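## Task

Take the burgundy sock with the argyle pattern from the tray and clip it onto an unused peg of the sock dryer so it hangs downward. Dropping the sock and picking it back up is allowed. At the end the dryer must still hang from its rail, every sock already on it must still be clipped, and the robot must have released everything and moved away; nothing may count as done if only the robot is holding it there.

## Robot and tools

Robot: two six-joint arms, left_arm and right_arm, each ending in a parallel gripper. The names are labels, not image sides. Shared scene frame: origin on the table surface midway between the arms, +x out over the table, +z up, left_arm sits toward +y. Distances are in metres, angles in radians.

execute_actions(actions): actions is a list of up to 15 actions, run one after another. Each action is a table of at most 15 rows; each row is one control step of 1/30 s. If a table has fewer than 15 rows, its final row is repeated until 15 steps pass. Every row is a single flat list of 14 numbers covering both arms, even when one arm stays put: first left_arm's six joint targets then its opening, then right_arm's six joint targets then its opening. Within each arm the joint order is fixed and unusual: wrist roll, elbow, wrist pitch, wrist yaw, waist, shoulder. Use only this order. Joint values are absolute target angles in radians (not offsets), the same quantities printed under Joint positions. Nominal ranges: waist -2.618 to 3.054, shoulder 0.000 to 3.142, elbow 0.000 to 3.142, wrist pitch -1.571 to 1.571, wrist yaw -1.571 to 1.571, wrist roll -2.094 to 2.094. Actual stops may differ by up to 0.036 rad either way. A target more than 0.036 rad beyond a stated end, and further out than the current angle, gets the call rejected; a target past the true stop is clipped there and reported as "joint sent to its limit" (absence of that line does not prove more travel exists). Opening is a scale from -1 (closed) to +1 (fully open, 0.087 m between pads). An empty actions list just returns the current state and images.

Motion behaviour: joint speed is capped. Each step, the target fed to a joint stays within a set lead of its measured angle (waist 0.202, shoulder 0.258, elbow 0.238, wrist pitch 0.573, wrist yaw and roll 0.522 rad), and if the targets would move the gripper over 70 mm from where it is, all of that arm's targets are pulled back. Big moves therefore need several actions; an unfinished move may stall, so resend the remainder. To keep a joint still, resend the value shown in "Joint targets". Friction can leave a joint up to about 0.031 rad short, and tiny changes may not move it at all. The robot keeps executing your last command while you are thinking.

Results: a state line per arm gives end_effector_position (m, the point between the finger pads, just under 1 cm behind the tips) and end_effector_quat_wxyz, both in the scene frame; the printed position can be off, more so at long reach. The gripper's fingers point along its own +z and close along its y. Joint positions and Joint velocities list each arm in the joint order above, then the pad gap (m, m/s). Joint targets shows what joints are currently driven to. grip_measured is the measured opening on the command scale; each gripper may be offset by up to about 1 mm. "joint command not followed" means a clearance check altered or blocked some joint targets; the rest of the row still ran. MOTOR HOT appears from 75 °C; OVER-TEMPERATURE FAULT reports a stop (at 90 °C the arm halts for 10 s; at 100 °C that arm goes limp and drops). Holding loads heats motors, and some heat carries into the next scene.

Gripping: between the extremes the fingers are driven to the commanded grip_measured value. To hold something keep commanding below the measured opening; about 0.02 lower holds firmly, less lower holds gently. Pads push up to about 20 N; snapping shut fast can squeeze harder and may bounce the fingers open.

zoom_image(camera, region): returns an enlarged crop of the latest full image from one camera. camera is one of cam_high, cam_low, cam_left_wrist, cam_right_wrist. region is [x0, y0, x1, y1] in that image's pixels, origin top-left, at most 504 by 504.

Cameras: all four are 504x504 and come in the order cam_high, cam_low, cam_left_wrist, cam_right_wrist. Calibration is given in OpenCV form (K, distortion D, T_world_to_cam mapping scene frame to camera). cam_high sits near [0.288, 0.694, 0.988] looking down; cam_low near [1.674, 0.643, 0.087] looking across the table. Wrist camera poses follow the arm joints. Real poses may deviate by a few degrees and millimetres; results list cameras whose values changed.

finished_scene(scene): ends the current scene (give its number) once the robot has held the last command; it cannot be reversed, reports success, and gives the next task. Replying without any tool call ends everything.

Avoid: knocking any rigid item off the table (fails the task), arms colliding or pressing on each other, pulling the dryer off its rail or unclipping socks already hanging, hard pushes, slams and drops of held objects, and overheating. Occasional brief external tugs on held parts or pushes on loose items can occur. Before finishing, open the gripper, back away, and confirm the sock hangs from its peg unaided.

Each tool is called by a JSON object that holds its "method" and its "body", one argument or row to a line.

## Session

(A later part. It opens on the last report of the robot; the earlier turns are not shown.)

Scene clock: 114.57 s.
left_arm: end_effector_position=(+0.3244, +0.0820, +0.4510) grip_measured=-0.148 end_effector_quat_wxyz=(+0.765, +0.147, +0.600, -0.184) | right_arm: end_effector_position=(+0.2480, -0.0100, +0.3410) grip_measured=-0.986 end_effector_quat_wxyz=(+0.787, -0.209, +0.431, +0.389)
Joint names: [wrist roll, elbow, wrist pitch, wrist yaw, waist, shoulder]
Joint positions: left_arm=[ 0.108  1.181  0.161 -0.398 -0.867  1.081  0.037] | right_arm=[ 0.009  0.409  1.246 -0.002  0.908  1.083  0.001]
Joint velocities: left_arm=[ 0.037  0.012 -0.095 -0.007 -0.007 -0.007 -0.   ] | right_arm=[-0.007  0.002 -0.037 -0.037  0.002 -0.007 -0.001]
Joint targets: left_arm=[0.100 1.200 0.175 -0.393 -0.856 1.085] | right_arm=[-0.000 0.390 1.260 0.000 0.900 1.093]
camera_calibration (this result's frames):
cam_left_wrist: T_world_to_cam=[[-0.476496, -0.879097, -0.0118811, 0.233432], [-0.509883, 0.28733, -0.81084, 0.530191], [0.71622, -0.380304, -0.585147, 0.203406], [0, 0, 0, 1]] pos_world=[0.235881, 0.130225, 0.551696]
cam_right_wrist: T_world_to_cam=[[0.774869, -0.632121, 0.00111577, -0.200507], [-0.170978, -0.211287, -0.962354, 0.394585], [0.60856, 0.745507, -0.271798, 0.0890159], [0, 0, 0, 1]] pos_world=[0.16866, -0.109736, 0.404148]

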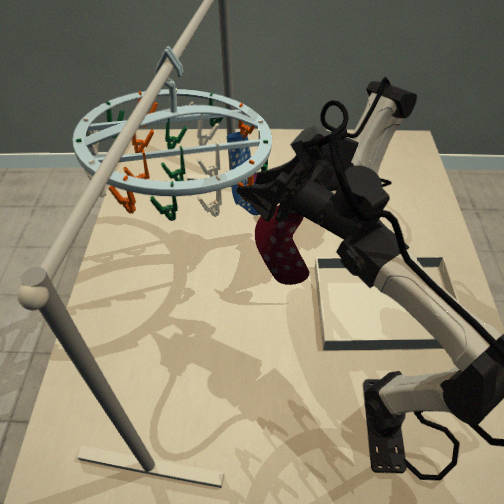

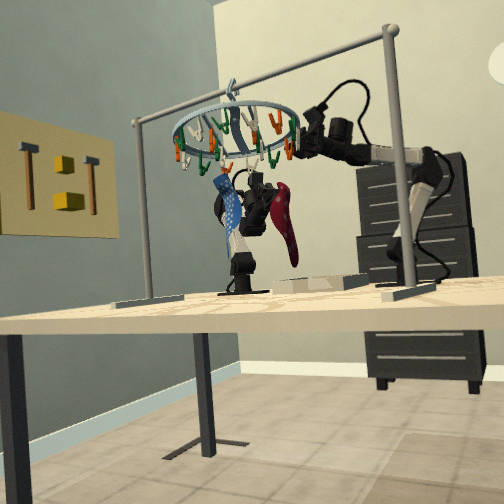

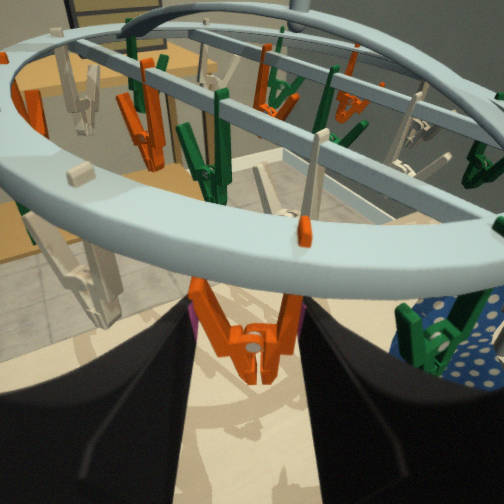

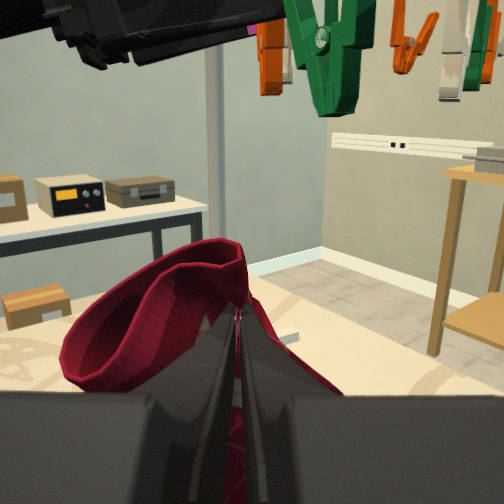

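{"method": "execute_actions", "body": {
  "actions": [
    [[0.1,1.2,0.175,-0.393,-0.856,1.085,-0.2, 0.0,0.52,1.26,0,0.885,1.23,-0.99]],
    [[0.1,1.2,0.175,-0.393,-0.856,1.085,-0.25, 0.0,0.65,1.265,0,0.87,1.365,-0.99]],
    [[0.1,1.2,0.175,-0.393,-0.856,1.085,-0.29, 0.0,0.785,1.27,0,0.858,1.5,-0.99]],
    [[0.1,1.2,0.175,-0.393,-0.856,1.085,-0.29, 0.0,0.785,1.27,0,0.858,1.5,-0.99]]
  ]
}}

Scene clock: 120.20 s.
left_arm: end_effector_position=(+0.3242, +0.0817, +0.4511) grip_measured=-0.286 end_effector_quat_wxyz=(+0.765, +0.148, +0.599, -0.185) | right_arm: end_effector_position=(+0.3243, +0.0563, +0.3534) grip_measured=-0.986 end_effector_quat_wxyz=(+0.790, -0.204, +0.445, +0.369)
Joint names: [wrist roll, elbow, wrist pitch, wrist yaw, waist, shoulder]
Joint positions: left_arm=[ 0.108  1.181  0.161 -0.397 -0.867  1.081  0.031] | right_arm=[ 0.009  0.767  1.271 -0.003  0.866  1.491  0.001]
Joint velocities: left_arm=[ 0.051 -0.012 -0.066 -0.066 -0.002 -0.007 -0.001] | right_arm=[ 0.081 -0.002  0.022 -0.007  0.012  0.002 -0.   ]
Joint targets: left_arm=[0.100 1.200 0.175 -0.393 -0.856 1.085] | right_arm=[0.000 0.785 1.270 0.000 0.858 1.500]
camera_calibration (this result's frames):
cam_left_wrist: T_world_to_cam=[[-0.477784, -0.878394, -0.0120998, 0.233629], [-0.509016, 0.288042, -0.811132, 0.530081], [0.715978, -0.381387, -0.584738, 0.203462], [0, 0, 0, 1]] pos_world=[0.235769, 0.13013, 0.551764]
cam_right_wrist: T_world_to_cam=[[0.747871, -0.663841, 0.00203083, -0.207526], [-0.195482, -0.223148, -0.954983, 0.439572], [0.63441, 0.713807, -0.296655, -0.00131638], [0, 0, 0, 1]] pos_world=[0.241966, -0.0387348, 0.419815]

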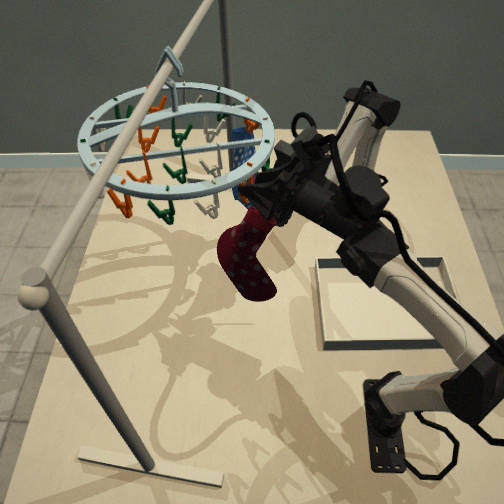

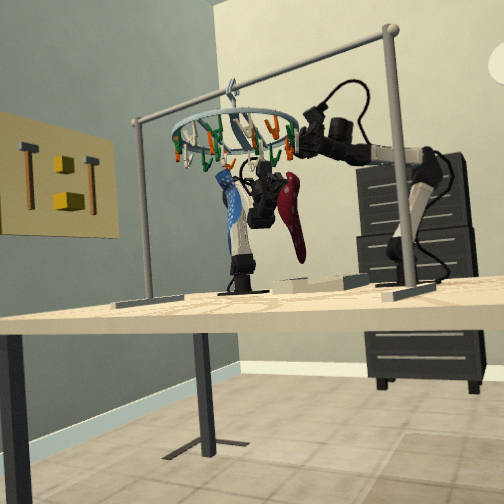

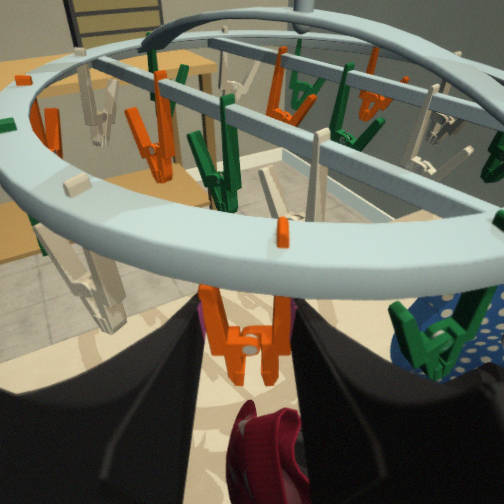

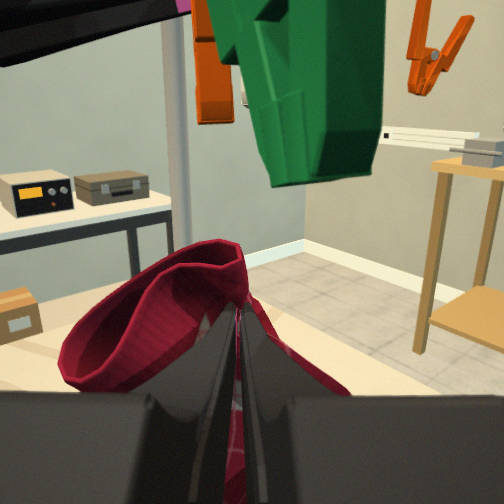

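{"method": "zoom_image", "body": {
  "camera": "cam_left_wrist",
  "region": [160, 300, 360, 500]
}}

Region (160, 300, 360, 500) of cam_left_wrist's 504x504 image, scaled by 2.520, with more detail than that image has.

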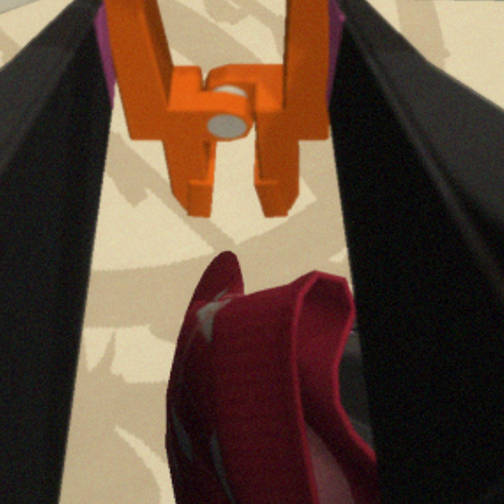

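{"method": "execute_actions", "body": {
  "actions": [
    [[0.1,1.2,0.175,-0.393,-0.856,1.085,-0.3, 0.0,0.84,1.21,0,0.858,1.505,-0.99]],
    [[0.1,1.2,0.175,-0.393,-0.856,1.085,-0.3, 0.0,0.893,1.158,0,0.858,1.505,-0.99]],
    [[0.1,1.2,0.175,-0.393,-0.856,1.085,-0.3, 0.0,0.893,1.158,0,0.858,1.505,-0.99]]
  ]
}}

{"method": "zoom_image", "body": {
  "camera": "cam_left_wrist",
  "region": [160, 300, 360, 500]
}}

Scene clock: 129.30 s.
left_arm: end_effector_position=(+0.3242, +0.0817, +0.4511) grip_measured=-0.292 end_effector_quat_wxyz=(+0.765, +0.148, +0.599, -0.185) | right_arm: end_effector_position=(+0.3318, +0.0652, +0.3793) grip_measured=-0.986 end_effector_quat_wxyz=(+0.791, -0.203, +0.442, +0.370)
Joint names: [wrist roll, elbow, wrist pitch, wrist yaw, waist, shoulder]
Joint positions: left_arm=[ 0.108  1.181  0.161 -0.397 -0.867  1.081  0.031] | right_arm=[ 0.009  0.876  1.176 -0.003  0.866  1.497  0.001]
Joint velocities: left_arm=[-0.007 -0.012  0.037 -0.007  0.012 -0.007 -0.001] | right_arm=[ 0.007 -0.012 -0.037 -0.037 -0.007 -0.002 -0.   ]
Joint targets: left_arm=[0.100 1.200 0.175 -0.393 -0.856 1.085] | right_arm=[-0.000 0.893 1.158 0.000 0.858 1.505]
camera_calibration (this result's frames):
cam_left_wrist: T_world_to_cam=[[-0.477784, -0.878394, -0.0120998, 0.233629], [-0.509016, 0.288042, -0.811132, 0.530081], [0.715978, -0.381387, -0.584738, 0.203462], [0, 0, 0, 1]] pos_world=[0.235769, 0.13013, 0.551764]
cam_right_wrist: T_world_to_cam=[[0.747861, -0.663853, 0.00186867, -0.207289], [-0.190272, -0.217045, -0.957438, 0.466571], [0.636004, 0.715675, -0.288631, -0.00840262], [0, 0, 0, 1]] pos_world=[0.249142, -0.0303289, 0.444675]

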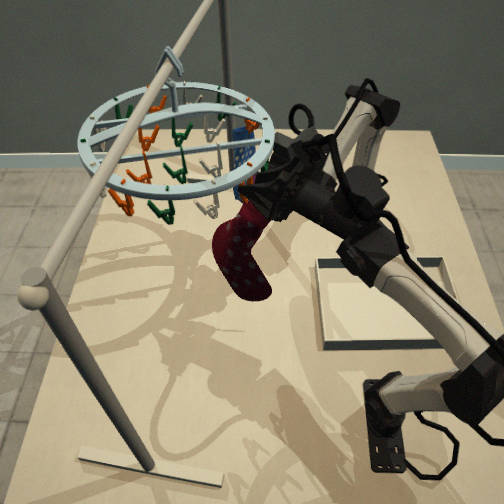

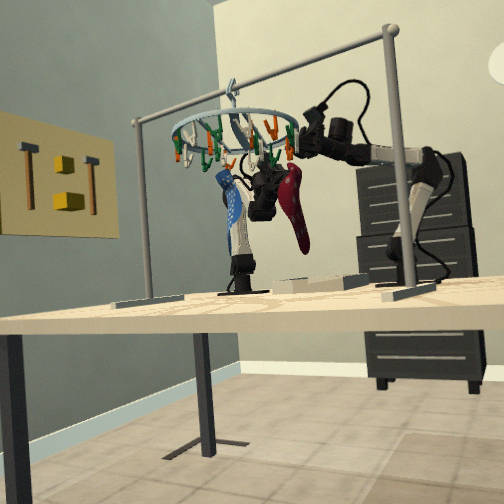

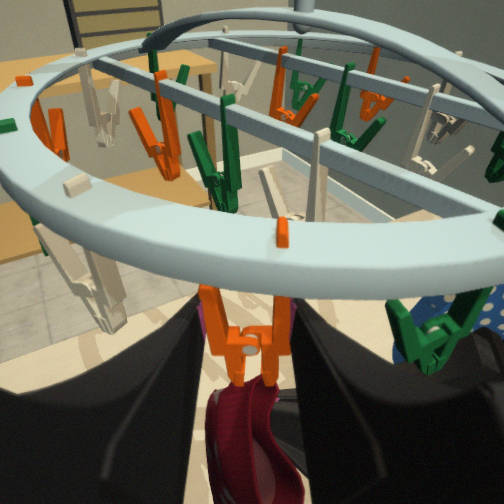

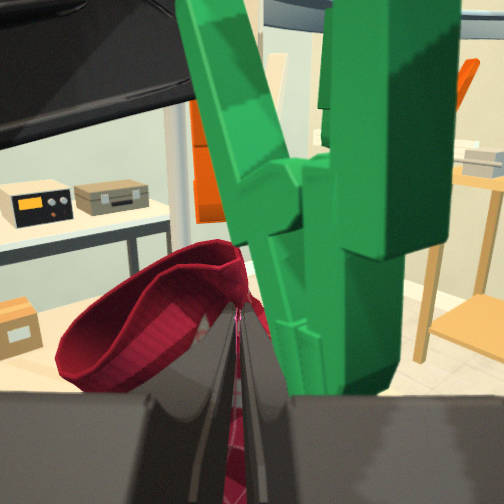

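Region (160, 300, 360, 500) of cam_left_wrist's 504x504 image, scaled by 2.520, with more detail than that image has.

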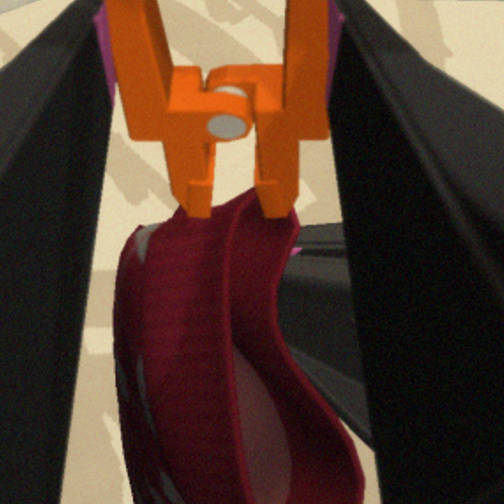

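{"method": "execute_actions", "body": {
  "actions": [
    [[0.1,1.2,0.175,-0.393,-0.856,1.085,-0.3, 0.0,0.893,1.158,0,0.845,1.5,-0.99]],
    [[0.1,1.2,0.175,-0.393,-0.856,1.085,-0.3, 0.0,0.921,1.12,0,0.845,1.47,-0.99]],
    [[0.1,1.2,0.175,-0.393,-0.856,1.085,-0.3, 0.0,0.921,1.12,0,0.845,1.47,-0.99]]
  ]
}}

{"method": "zoom_image", "body": {
  "camera": "cam_left_wrist",
  "region": [160, 300, 360, 500]
}}

Scene clock: 133.13 s.
left_arm: end_effector_position=(+0.3241, +0.0818, +0.4523) grip_measured=-0.292 end_effector_quat_wxyz=(+0.766, +0.147, +0.598, -0.186) | right_arm: end_effector_position=(+0.3357, +0.0601, +0.3903) grip_measured=-0.986 end_effector_quat_wxyz=(+0.795, -0.199, +0.441, +0.366)
Joint names: [wrist roll, elbow, wrist pitch, wrist yaw, waist, shoulder]
Joint positions: left_arm=[ 0.108  1.181  0.167 -0.397 -0.867  1.081  0.031] | right_arm=[ 0.009  0.901  1.139 -0.003  0.853  1.479  0.001]
Joint velocities: left_arm=[-0.022 -0.017  0.051  0.007  0.007 -0.017 -0.   ] | right_arm=[ 0.022 -0.002 -0.022 -0.051 -0.012 -0.007 -0.001]
Joint targets: left_arm=[0.100 1.200 0.175 -0.393 -0.856 1.085] | right_arm=[-0.000 0.921 1.120 0.000 0.845 1.470]
camera_calibration (this result's frames):
cam_left_wrist: T_world_to_cam=[[-0.47807, -0.878263, -0.0101613, 0.232825], [-0.50611, 0.284912, -0.81405, 0.531687], [0.717845, -0.38403, -0.580706, 0.202076], [0, 0, 0, 1]] pos_world=[0.23534, 0.130601, 0.552532]
cam_right_wrist: T_world_to_cam=[[0.738924, -0.673787, 0.00175803, -0.209933], [-0.189537, -0.210362, -0.959074, 0.476691], [0.646581, 0.70835, -0.283149, -0.00931779], [0, 0, 0, 1]] pos_world=[0.2515, -0.0345719, 0.454913]

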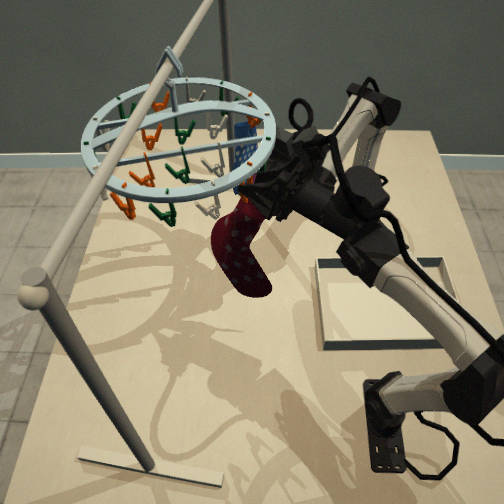

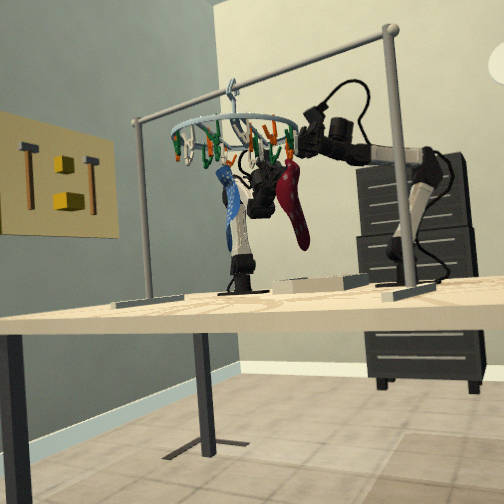

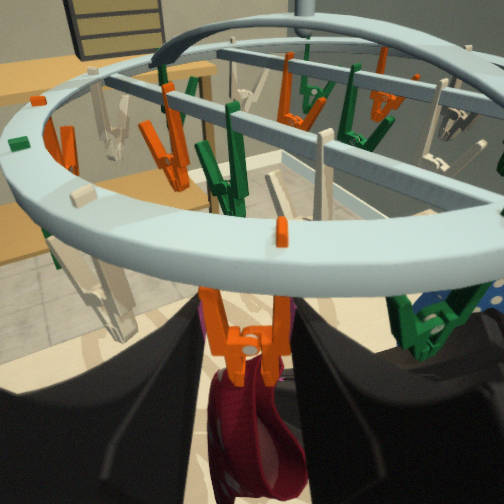

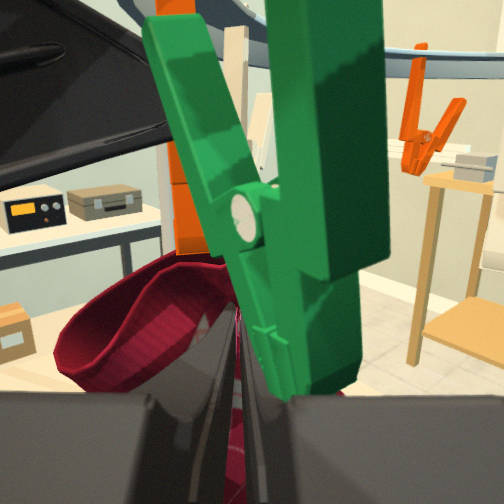

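Region (160, 300, 360, 500) of cam_left_wrist's 504x504 image, scaled by 2.520, with more detail than that image has.

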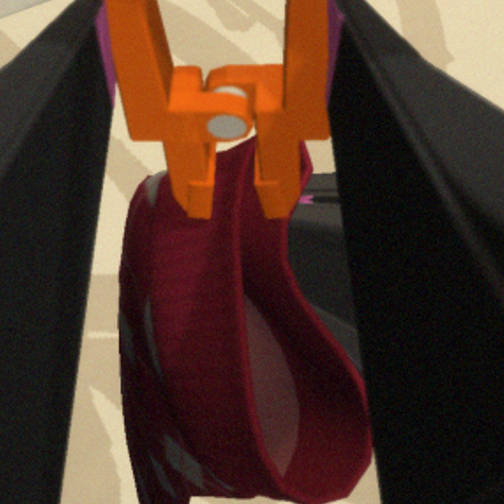

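{"method": "execute_actions", "body": {
  "actions": [
    [[0.1,1.2,0.175,-0.393,-0.856,1.085,-0.3, 0.0,0.885,1.24,0,0.845,1.527,-0.99]],
    [[0.1,1.2,0.175,-0.393,-0.856,1.085,-0.3, 0.0,0.872,1.335,0,0.845,1.567,-0.99]],
    [[0.1,1.2,0.175,-0.393,-0.856,1.085,-0.3, 0.0,0.872,1.43,0,0.845,1.613,-0.99]],
    [[0.1,1.2,0.175,-0.393,-0.856,1.085,-0.3, 0.0,0.872,1.528,0,0.845,1.658,-0.99]],
    [[0.1,1.2,0.175,-0.393,-0.856,1.085,-0.3, 0.0,0.872,1.528,0,0.845,1.658,-0.99]]
  ]
}}

{"method": "zoom_image", "body": {
  "camera": "cam_left_wrist",
  "region": [160, 300, 360, 500]
}}

Scene clock: 139.43 s.
left_arm: end_effector_position=(+0.3241, +0.0818, +0.4527) grip_measured=-0.292 end_effector_quat_wxyz=(+0.766, +0.146, +0.597, -0.186) | right_arm: end_effector_position=(+0.3370, +0.0615, +0.3980) grip_measured=-0.986 end_effector_quat_wxyz=(+0.836, -0.161, +0.356, +0.384)
Joint names: [wrist roll, elbow, wrist pitch, wrist yaw, waist, shoulder]
Joint positions: left_arm=[ 0.107  1.181  0.168 -0.397 -0.867  1.081  0.031] | right_arm=[ 0.009  0.901  1.512 -0.003  0.853  1.646  0.001]
Joint velocities: left_arm=[ 0.066 -0.007 -0.022 -0.022  0.022  0.007 -0.001] | right_arm=[-0.051 -0.002 -0.037 -0.037  0.002 -0.007 -0.001]
Joint targets: left_arm=[0.100 1.200 0.175 -0.393 -0.856 1.085] | right_arm=[0.000 0.872 1.528 0.000 0.845 1.658]
camera_calibration (this result's frames):
cam_left_wrist: T_world_to_cam=[[-0.478144, -0.878233, -0.00921155, 0.232417], [-0.505439, 0.283727, -0.814881, 0.532219], [0.718269, -0.384974, -0.579556, 0.20173], [0, 0, 0, 1]] pos_world=[0.235236, 0.130773, 0.552749]
cam_right_wrist: T_world_to_cam=[[0.738957, -0.673749, -0.00224252, -0.208331], [-0.0559892, -0.0580905, -0.99674, 0.445236], [0.671422, 0.736673, -0.0806491, -0.0996782], [0, 0, 0, 1]] pos_world=[0.245802, -0.0410685, 0.435278]

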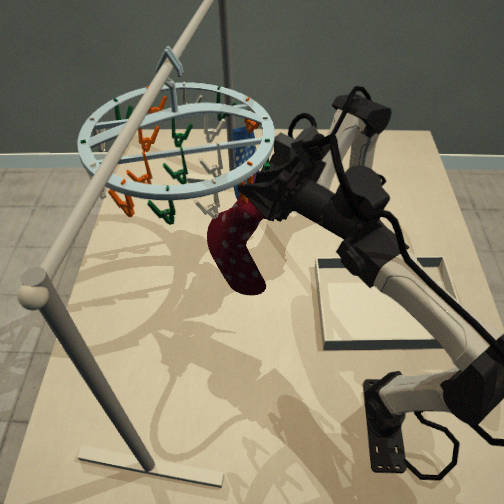

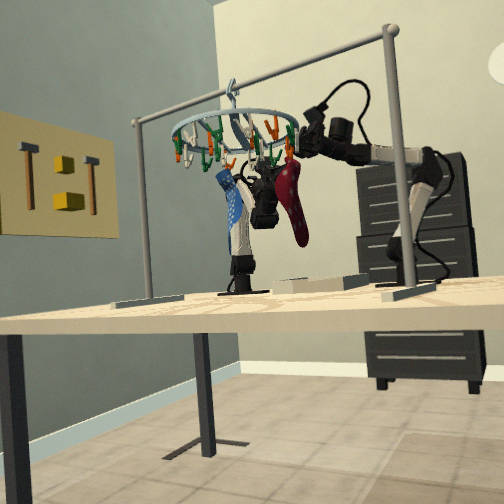

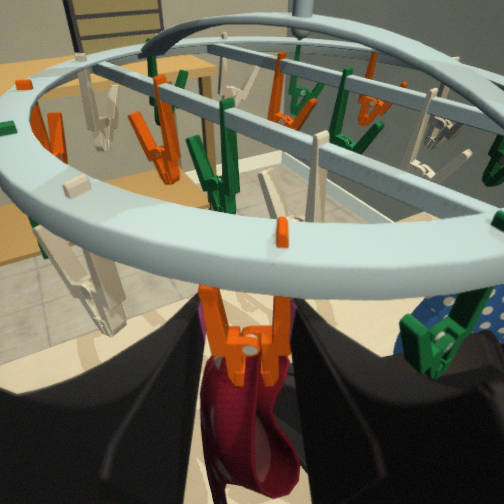

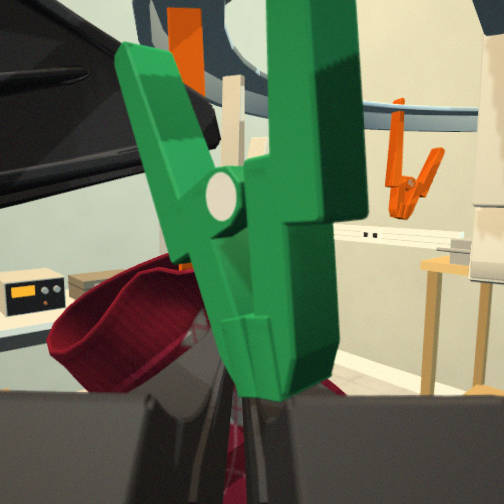

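Region (160, 300, 360, 500) of cam_left_wrist's 504x504 image, scaled by 2.520, with more detail than that image has.

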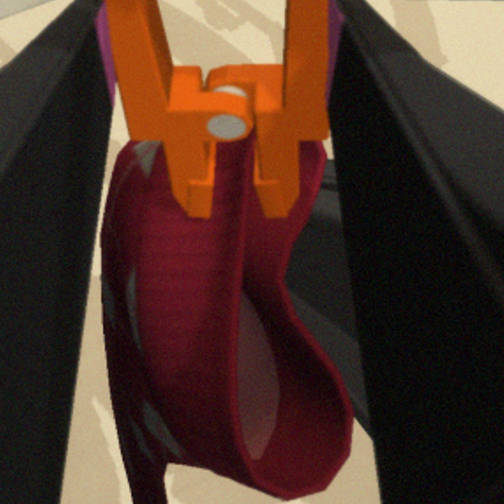

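{"method": "execute_actions", "body": {
  "actions": [
    [[0.1,1.2,0.175,-0.393,-0.856,1.085,-0.3, 0.0,0.922,1.52,0,0.845,1.655,-0.99]],
    [[0.1,1.2,0.175,-0.393,-0.856,1.085,-0.3, 0.0,0.936,1.52,0,0.845,1.655,-0.99]]
  ]
}}

{"method": "zoom_image", "body": {
  "camera": "cam_left_wrist",
  "region": [160, 300, 360, 500]
}}

Scene clock: 141.63 s.
left_arm: end_effector_position=(+0.3241, +0.0818, +0.4532) grip_measured=-0.292 end_effector_quat_wxyz=(+0.767, +0.146, +0.596, -0.187) | right_arm: end_effector_position=(+0.3367, +0.0613, +0.4035) grip_measured=-0.986 end_effector_quat_wxyz=(+0.839, -0.159, +0.351, +0.385)
Joint names: [wrist roll, elbow, wrist pitch, wrist yaw, waist, shoulder]
Joint positions: left_arm=[ 0.107  1.181  0.17  -0.397 -0.867  1.081  0.031] | right_arm=[ 0.009  0.914  1.512 -0.003  0.853  1.646  0.001]
Joint velocities: left_arm=[ 0.037 -0.007 -0.037 -0.037 -0.002 -0.017  0.001] | right_arm=[ 0.007 -0.007 -0.037 -0.022 -0.007 -0.012  0.   ]
Joint targets: left_arm=[0.100 1.200 0.175 -0.393 -0.856 1.085] | right_arm=[0.000 0.936 1.520 -0.000 0.845 1.655]
camera_calibration (this result's frames):
cam_left_wrist: T_world_to_cam=[[-0.478131, -0.878249, -0.0083418, 0.232045], [-0.504262, 0.282279, -0.816112, 0.532928], [0.719104, -0.386002, -0.577833, 0.201115], [0, 0, 0, 1]] pos_world=[0.23506, 0.13099, 0.553076]
cam_right_wrist: T_world_to_cam=[[0.738977, -0.673726, -0.00249253, -0.208232], [-0.0474607, -0.0483662, -0.997701, 0.447678], [0.672057, 0.737397, -0.0677171, -0.104395], [0, 0, 0, 1]] pos_world=[0.245285, -0.0416577, 0.439061]

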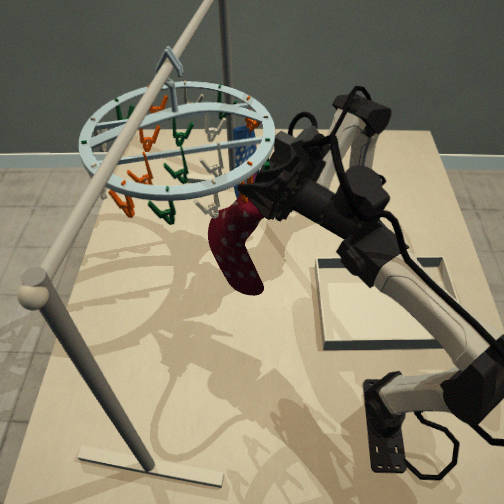

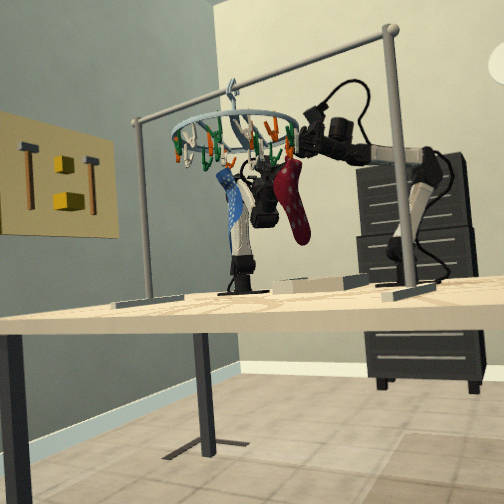

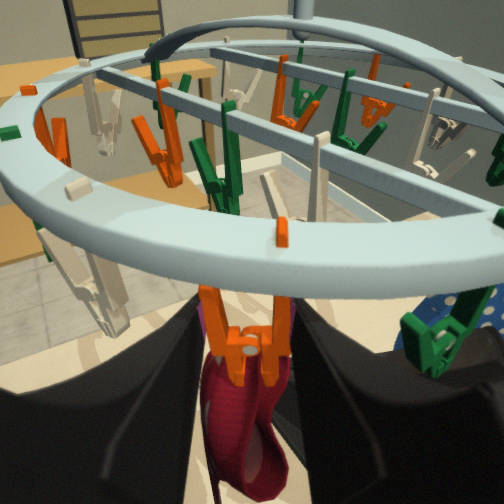

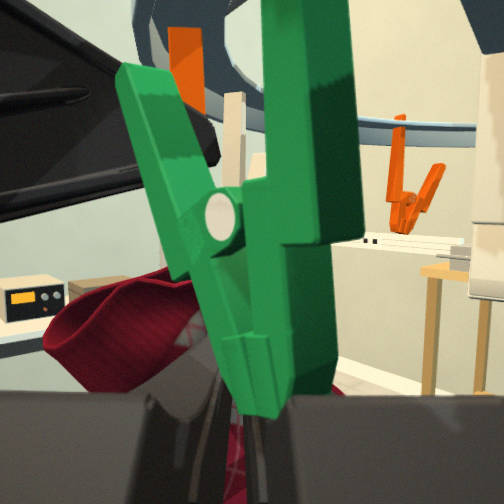

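Region (160, 300, 360, 500) of cam_left_wrist's 504x504 image, scaled by 2.520, with more detail than that image has.

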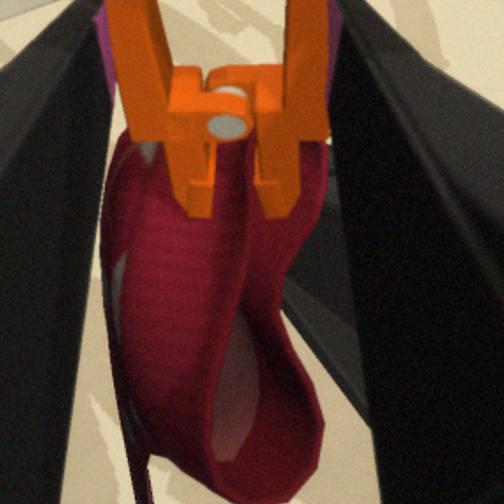

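{"method": "execute_actions", "body": {
  "actions": [
    [[0.1,1.2,0.175,-0.393,-0.856,1.085,-0.24, 0.0,0.93,1.52,0,0.845,1.655,-0.99]],
    [[0.1,1.2,0.175,-0.393,-0.856,1.085,-0.17, 0.0,0.93,1.52,0,0.845,1.655,-0.99]],
    [[0.1,1.2,0.175,-0.393,-0.856,1.085,-0.1, 0.0,0.93,1.52,0,0.845,1.655,-0.99]],
    [[0.1,1.2,0.175,-0.393,-0.856,1.085,0.0, 0.0,0.93,1.52,0,0.845,1.655,-0.99]]
  ]
}}

{"method": "zoom_image", "body": {
  "camera": "cam_left_wrist",
  "region": [160, 300, 360, 500]
}}

Scene clock: 144.77 s.
left_arm: end_effector_position=(+0.3240, +0.0818, +0.4535) grip_measured=+0.000 end_effector_quat_wxyz=(+0.767, +0.145, +0.596, -0.187) | right_arm: end_effector_position=(+0.3367, +0.0613, +0.4035) grip_measured=-0.986 end_effector_quat_wxyz=(+0.839, -0.159, +0.351, +0.385)
Joint names: [wrist roll, elbow, wrist pitch, wrist yaw, waist, shoulder]
Joint positions: left_arm=[ 0.107  1.181  0.172 -0.396 -0.867  1.081  0.044] | right_arm=[ 0.009  0.914  1.512 -0.003  0.853  1.646  0.001]
Joint velocities: left_arm=[-0.066  0.007 -0.022 -0.022 -0.002 -0.007 -0.   ] | right_arm=[ 0.007 -0.002  0.022  0.007  0.002  0.002  0.   ]
Joint targets: left_arm=[0.100 1.200 0.175 -0.393 -0.856 1.085] | right_arm=[0.000 0.930 1.520 0.000 0.845 1.655]
camera_calibration (this result's frames):
cam_left_wrist: T_world_to_cam=[[-0.478531, -0.878037, -0.007632, 0.231765], [-0.503617, 0.281571, -0.816755, 0.533283], [0.71929, -0.386999, -0.576935, 0.200909], [0, 0, 0, 1]] pos_world=[0.234965, 0.131093, 0.553241]
cam_right_wrist: T_world_to_cam=[[0.738977, -0.673726, -0.00249253, -0.208232], [-0.0474607, -0.0483662, -0.997701, 0.447678], [0.672057, 0.737397, -0.0677171, -0.104395], [0, 0, 0, 1]] pos_world=[0.245285, -0.0416577, 0.439061]

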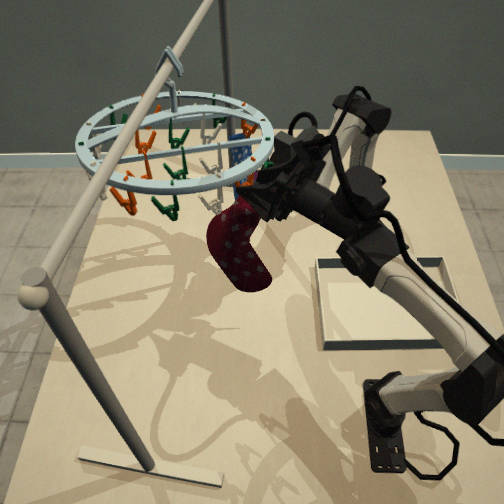

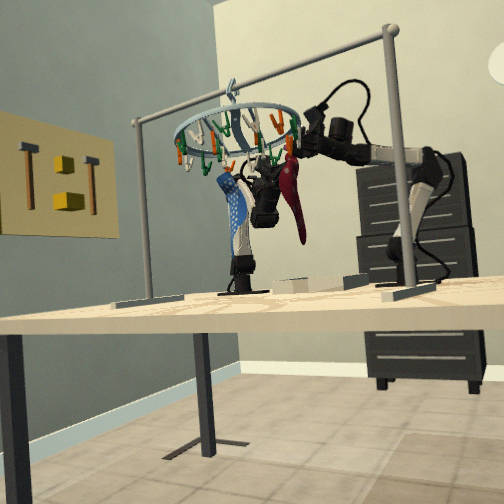

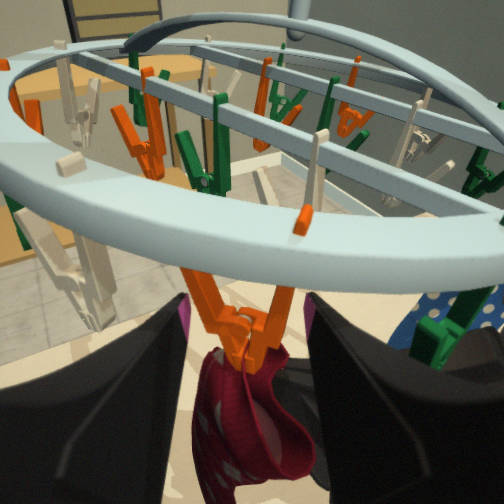

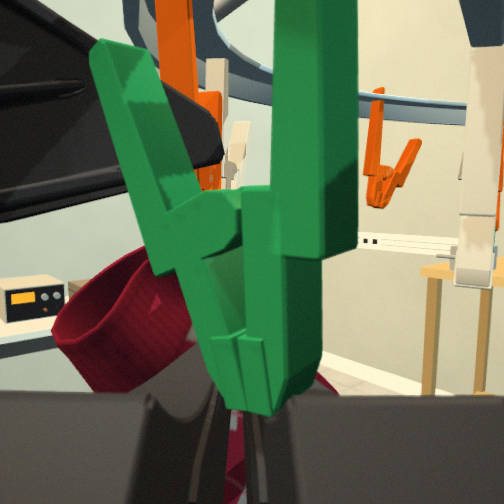

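Region (160, 300, 360, 500) of cam_left_wrist's 504x504 image, scaled by 2.520, with more detail than that image has.

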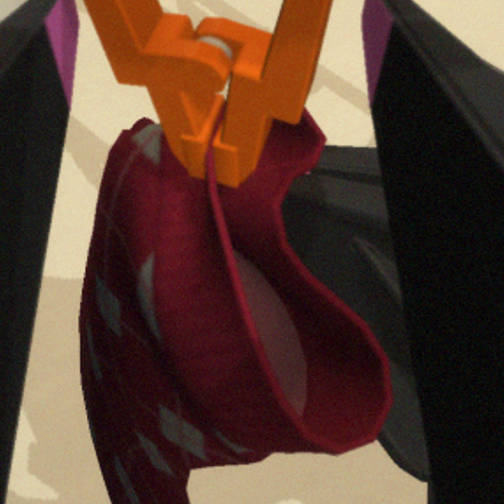

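{"method": "execute_actions", "body": {
  "actions": [
    [[0.1,1.2,0.175,-0.393,-0.856,1.085,0.2, 0.0,0.93,1.52,0,0.845,1.655,-0.93]],
    [[0.1,1.2,0.175,-0.393,-0.856,1.085,0.4, 0.0,0.93,1.52,0,0.845,1.655,-0.8]],
    [[0.1,1.2,0.175,-0.393,-0.856,1.085,0.5, 0.0,0.85,1.52,0,0.845,1.6,-0.8]],
    [[0.1,1.2,0.175,-0.393,-0.856,1.085,0.5, 0.0,0.75,1.5,0,0.845,1.52,-0.8]]
  ]
}}

Scene clock: 148.90 s.
left_arm: end_effector_position=(+0.3240, +0.0818, +0.4533) grip_measured=+0.500 end_effector_quat_wxyz=(+0.767, +0.146, +0.596, -0.187) | right_arm: end_effector_position=(+0.3167, +0.0384, +0.3952) grip_measured=-0.800 end_effector_quat_wxyz=(+0.834, -0.163, +0.361, +0.383)
Joint names: [wrist roll, elbow, wrist pitch, wrist yaw, waist, shoulder]
Joint positions: left_arm=[ 0.107  1.181  0.171 -0.396 -0.867  1.081  0.066] | right_arm=[ 0.009  0.777  1.506 -0.003  0.853  1.526  0.009]
Joint velocities: left_arm=[-0.051 -0.012  0.037 -0.051  0.002 -0.012 -0.002] | right_arm=[ 0.022  0.002 -0.095 -0.007 -0.012 -0.022  0.   ]
Joint targets: left_arm=[0.100 1.200 0.175 -0.393 -0.856 1.085] | right_arm=[-0.000 0.750 1.500 -0.000 0.845 1.520]
camera_calibration (this result's frames):
cam_left_wrist: T_world_to_cam=[[-0.478535, -0.878033, -0.00792161, 0.231889], [-0.504009, 0.282054, -0.816345, 0.533047], [0.719012, -0.386657, -0.57751, 0.201114], [0, 0, 0, 1]] pos_world=[0.235024, 0.131021, 0.553132]
cam_right_wrist: T_world_to_cam=[[0.738942, -0.673766, -0.00203635, -0.209006], [-0.0630061, -0.0660911, -0.995822, 0.442183], [0.670817, 0.735983, -0.0912888, -0.064839], [0, 0, 0, 1]] pos_world=[0.225799, -0.0638765, 0.433991]

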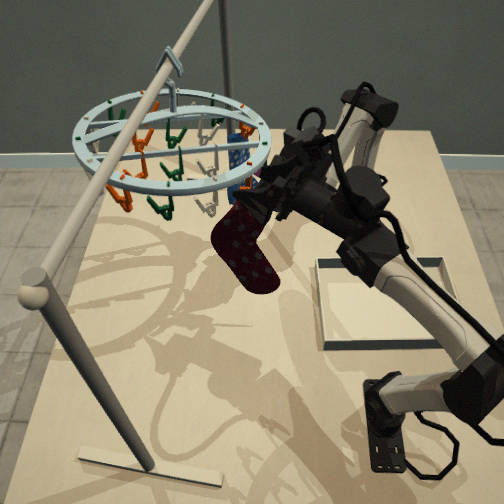

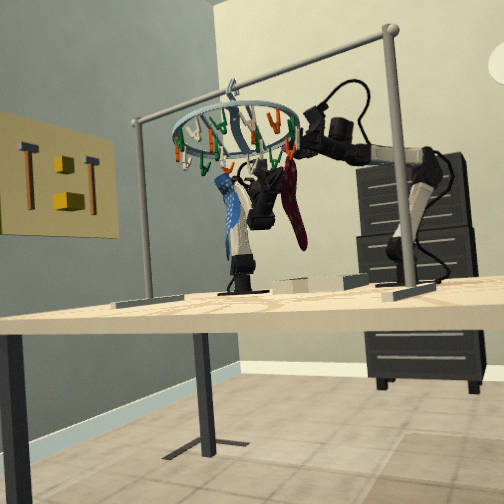

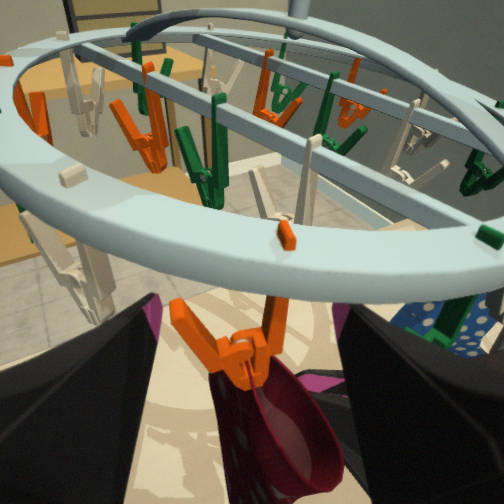

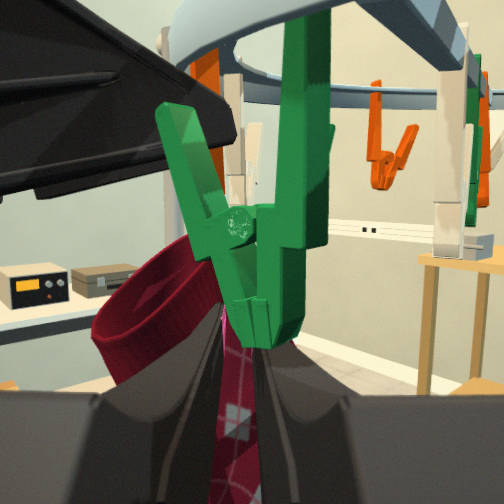

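{"method": "execute_actions", "body": {
  "actions": [
    [[0.1,1.2,0.175,-0.393,-0.856,1.085,0.7, 0.0,0.75,1.36,0,0.845,1.52,-0.8]],
    [[0.1,1.1,0.175,-0.393,-0.885,0.98,0.8, 0.0,0.7,1.25,0,0.845,1.47,-0.8]],
    [[0.1,1.01,0.175,-0.393,-0.9,0.88,0.8, 0.0,0.58,1.2,0,0.845,1.33,-0.8]],
    [[0.1,0.92,0.175,-0.393,-0.91,0.78,0.8, 0.0,0.45,1.15,0,0.845,1.18,-0.8]],
    [[0.1,0.8,0.175,-0.393,-0.91,0.65,0.8, 0.0,0.35,1.05,0,0.845,1.0,-0.8]],
    [[0.1,0.8,0.175,-0.393,-0.91,0.65,0.8, 0.0,0.35,1.05,0,0.845,1.0,-0.8]]
  ]
}}

Scene clock: 154.03 s.
left_arm: end_effector_position=(+0.2605, +0.1454, +0.4079) grip_measured=+0.800 end_effector_quat_wxyz=(+0.777, +0.143, +0.576, -0.210) | right_arm: end_effector_position=(+0.2614, -0.0246, +0.3113) grip_measured=-0.800 end_effector_quat_wxyz=(+0.769, -0.219, +0.486, +0.354)
Joint names: [wrist roll, elbow, wrist pitch, wrist yaw, waist, shoulder]
Joint positions: left_arm=[ 0.107  0.813  0.169 -0.393 -0.898  0.656  0.079] | right_arm=[ 0.009  0.376  1.074 -0.003  0.853  1.003  0.009]
Joint velocities: left_arm=[-0.037 -0.017 -0.007 -0.066 -0.017 -0.017 -0.   ] | right_arm=[-0.022 -0.012 -0.051 -0.022  0.002  0.017 -0.   ]
Joint targets: left_arm=[0.100 0.800 0.175 -0.393 -0.910 0.650] | right_arm=[-0.000 0.350 1.050 -0.000 0.845 1.000]
camera_calibration (this result's frames):
cam_left_wrist: T_world_to_cam=[[-0.508019, -0.861262, 0.0120275, 0.25413], [-0.46597, 0.263057, -0.844792, 0.450459], [0.724423, -0.434774, -0.53496, 0.23337], [0, 0, 0, 1]] pos_world=[0.169945, 0.201839, 0.502331]
cam_right_wrist: T_world_to_cam=[[0.739139, -0.673542, 0.00394785, -0.212704], [-0.260298, -0.291045, -0.920618, 0.373596], [0.621224, 0.679437, -0.390444, 0.115595], [0, 0, 0, 1]] pos_world=[0.182653, -0.113071, 0.389912]

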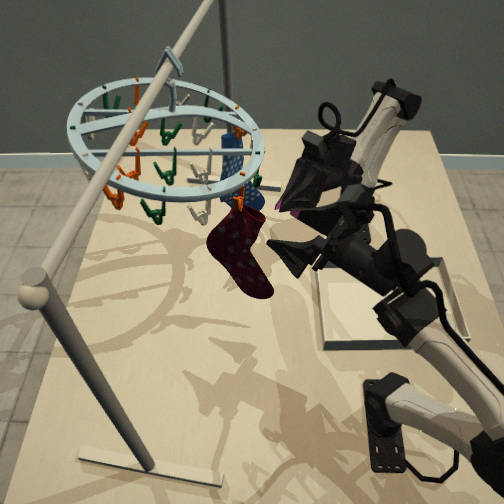

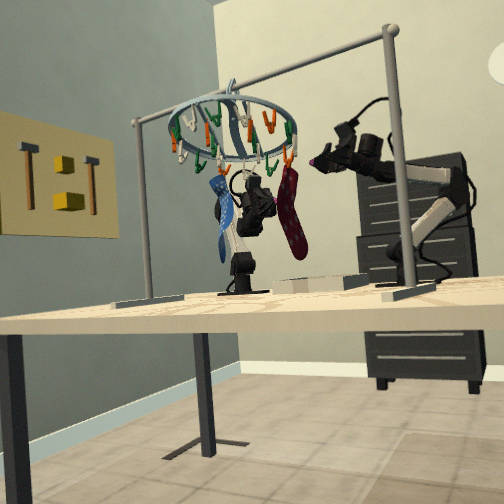

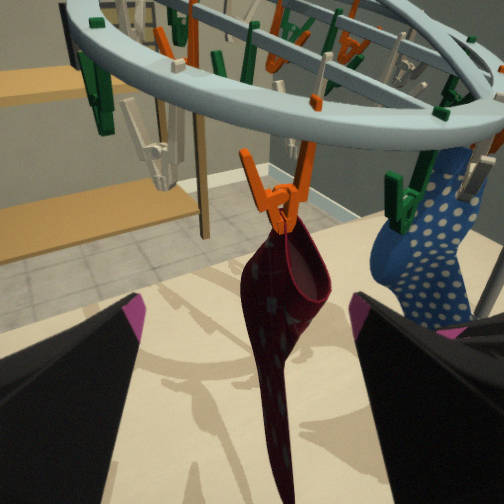

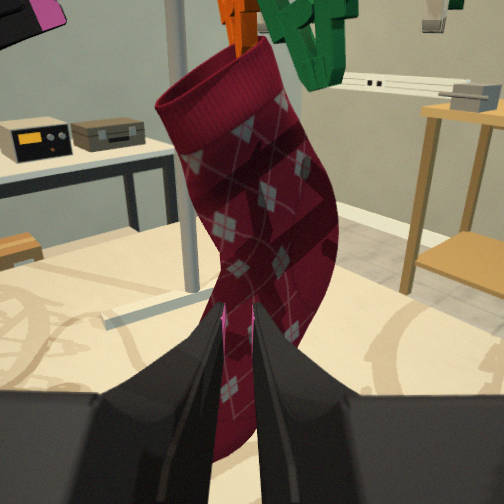

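{"method": "execute_actions", "body": {
  "actions": [
    [[0.1,0.7,0.175,-0.393,-0.85,0.52,0.8, 0.0,0.25,0.9,0,0.845,0.82,-0.8]],
    [[0.1,0.6,0.175,-0.393,-0.75,0.4,0.8, 0.0,0.15,0.75,0,0.845,0.62,-0.8]],
    [[0.1,0.6,0.175,-0.393,-0.75,0.4,0.8, 0.0,0.15,0.75,0,0.845,0.62,-0.8]]
  ]
}}

Scene clock: 158.07 s.
left_arm: end_effector_position=(+0.2541, +0.2060, +0.3744) grip_measured=+0.800 end_effector_quat_wxyz=(+0.801, +0.092, +0.568, -0.165) | right_arm: end_effector_position=(+0.2273, -0.0635, +0.2556) grip_measured=-0.800 end_effector_quat_wxyz=(+0.737, -0.240, +0.533, +0.339)
Joint names: [wrist roll, elbow, wrist pitch, wrist yaw, waist, shoulder]
Joint positions: left_arm=[ 0.107  0.614  0.169 -0.392 -0.761  0.408  0.079] | right_arm=[ 0.009  0.177  0.775 -0.003  0.853  0.628  0.009]
Joint velocities: left_arm=[ 0.051 -0.007 -0.022  0.022 -0.002 -0.002 -0.   ] | right_arm=[ 0.051  0.007 -0.007 -0.022 -0.012  0.002 -0.   ]
Joint targets: left_arm=[0.100 0.600 0.175 -0.393 -0.750 0.400] | right_arm=[-0.000 0.150 0.750 0.000 0.845 0.620]
camera_calibration (this result's frames):
cam_left_wrist: T_world_to_cam=[[-0.388096, -0.92113, 0.0300287, 0.27853], [-0.466979, 0.168451, -0.868075, 0.431648], [0.794552, -0.350919, -0.495523, 0.196586], [0, 0, 0, 1]] pos_world=[0.153469, 0.252836, 0.463752]
cam_right_wrist: T_world_to_cam=[[0.739555, -0.673067, 0.00626198, -0.214126], [-0.333171, -0.374135, -0.86546, 0.299263], [0.584855, 0.637969, -0.500939, 0.175445], [0, 0, 0, 1]] pos_world=[0.155453, -0.144085, 0.348228]

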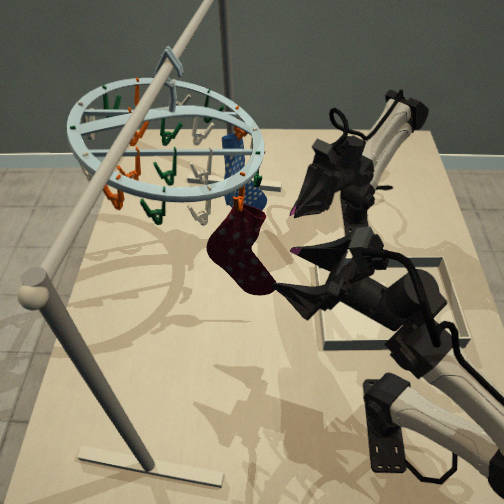

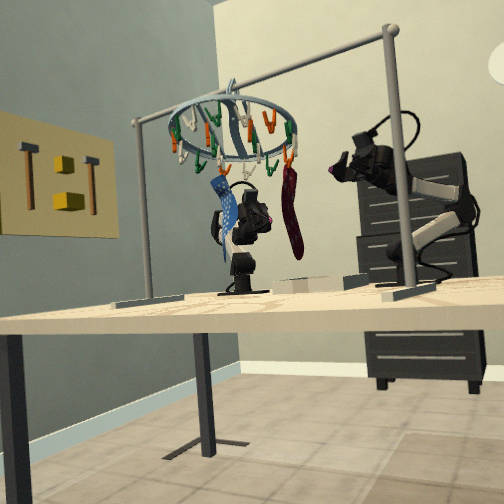

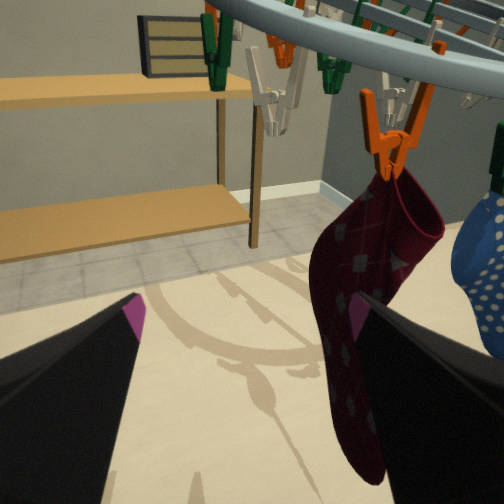

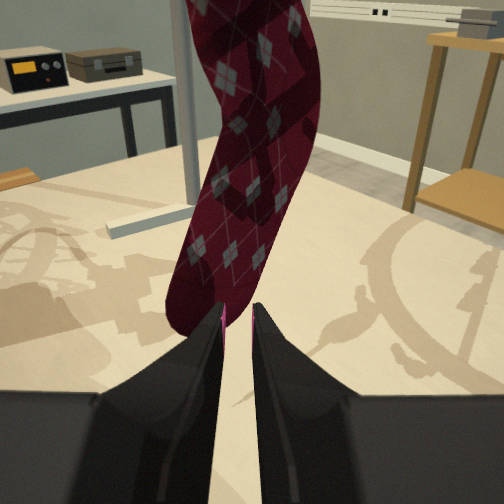

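{"method": "finished_scene", "body": {
  "scene": 2
}}

The scene is finished: the task was done.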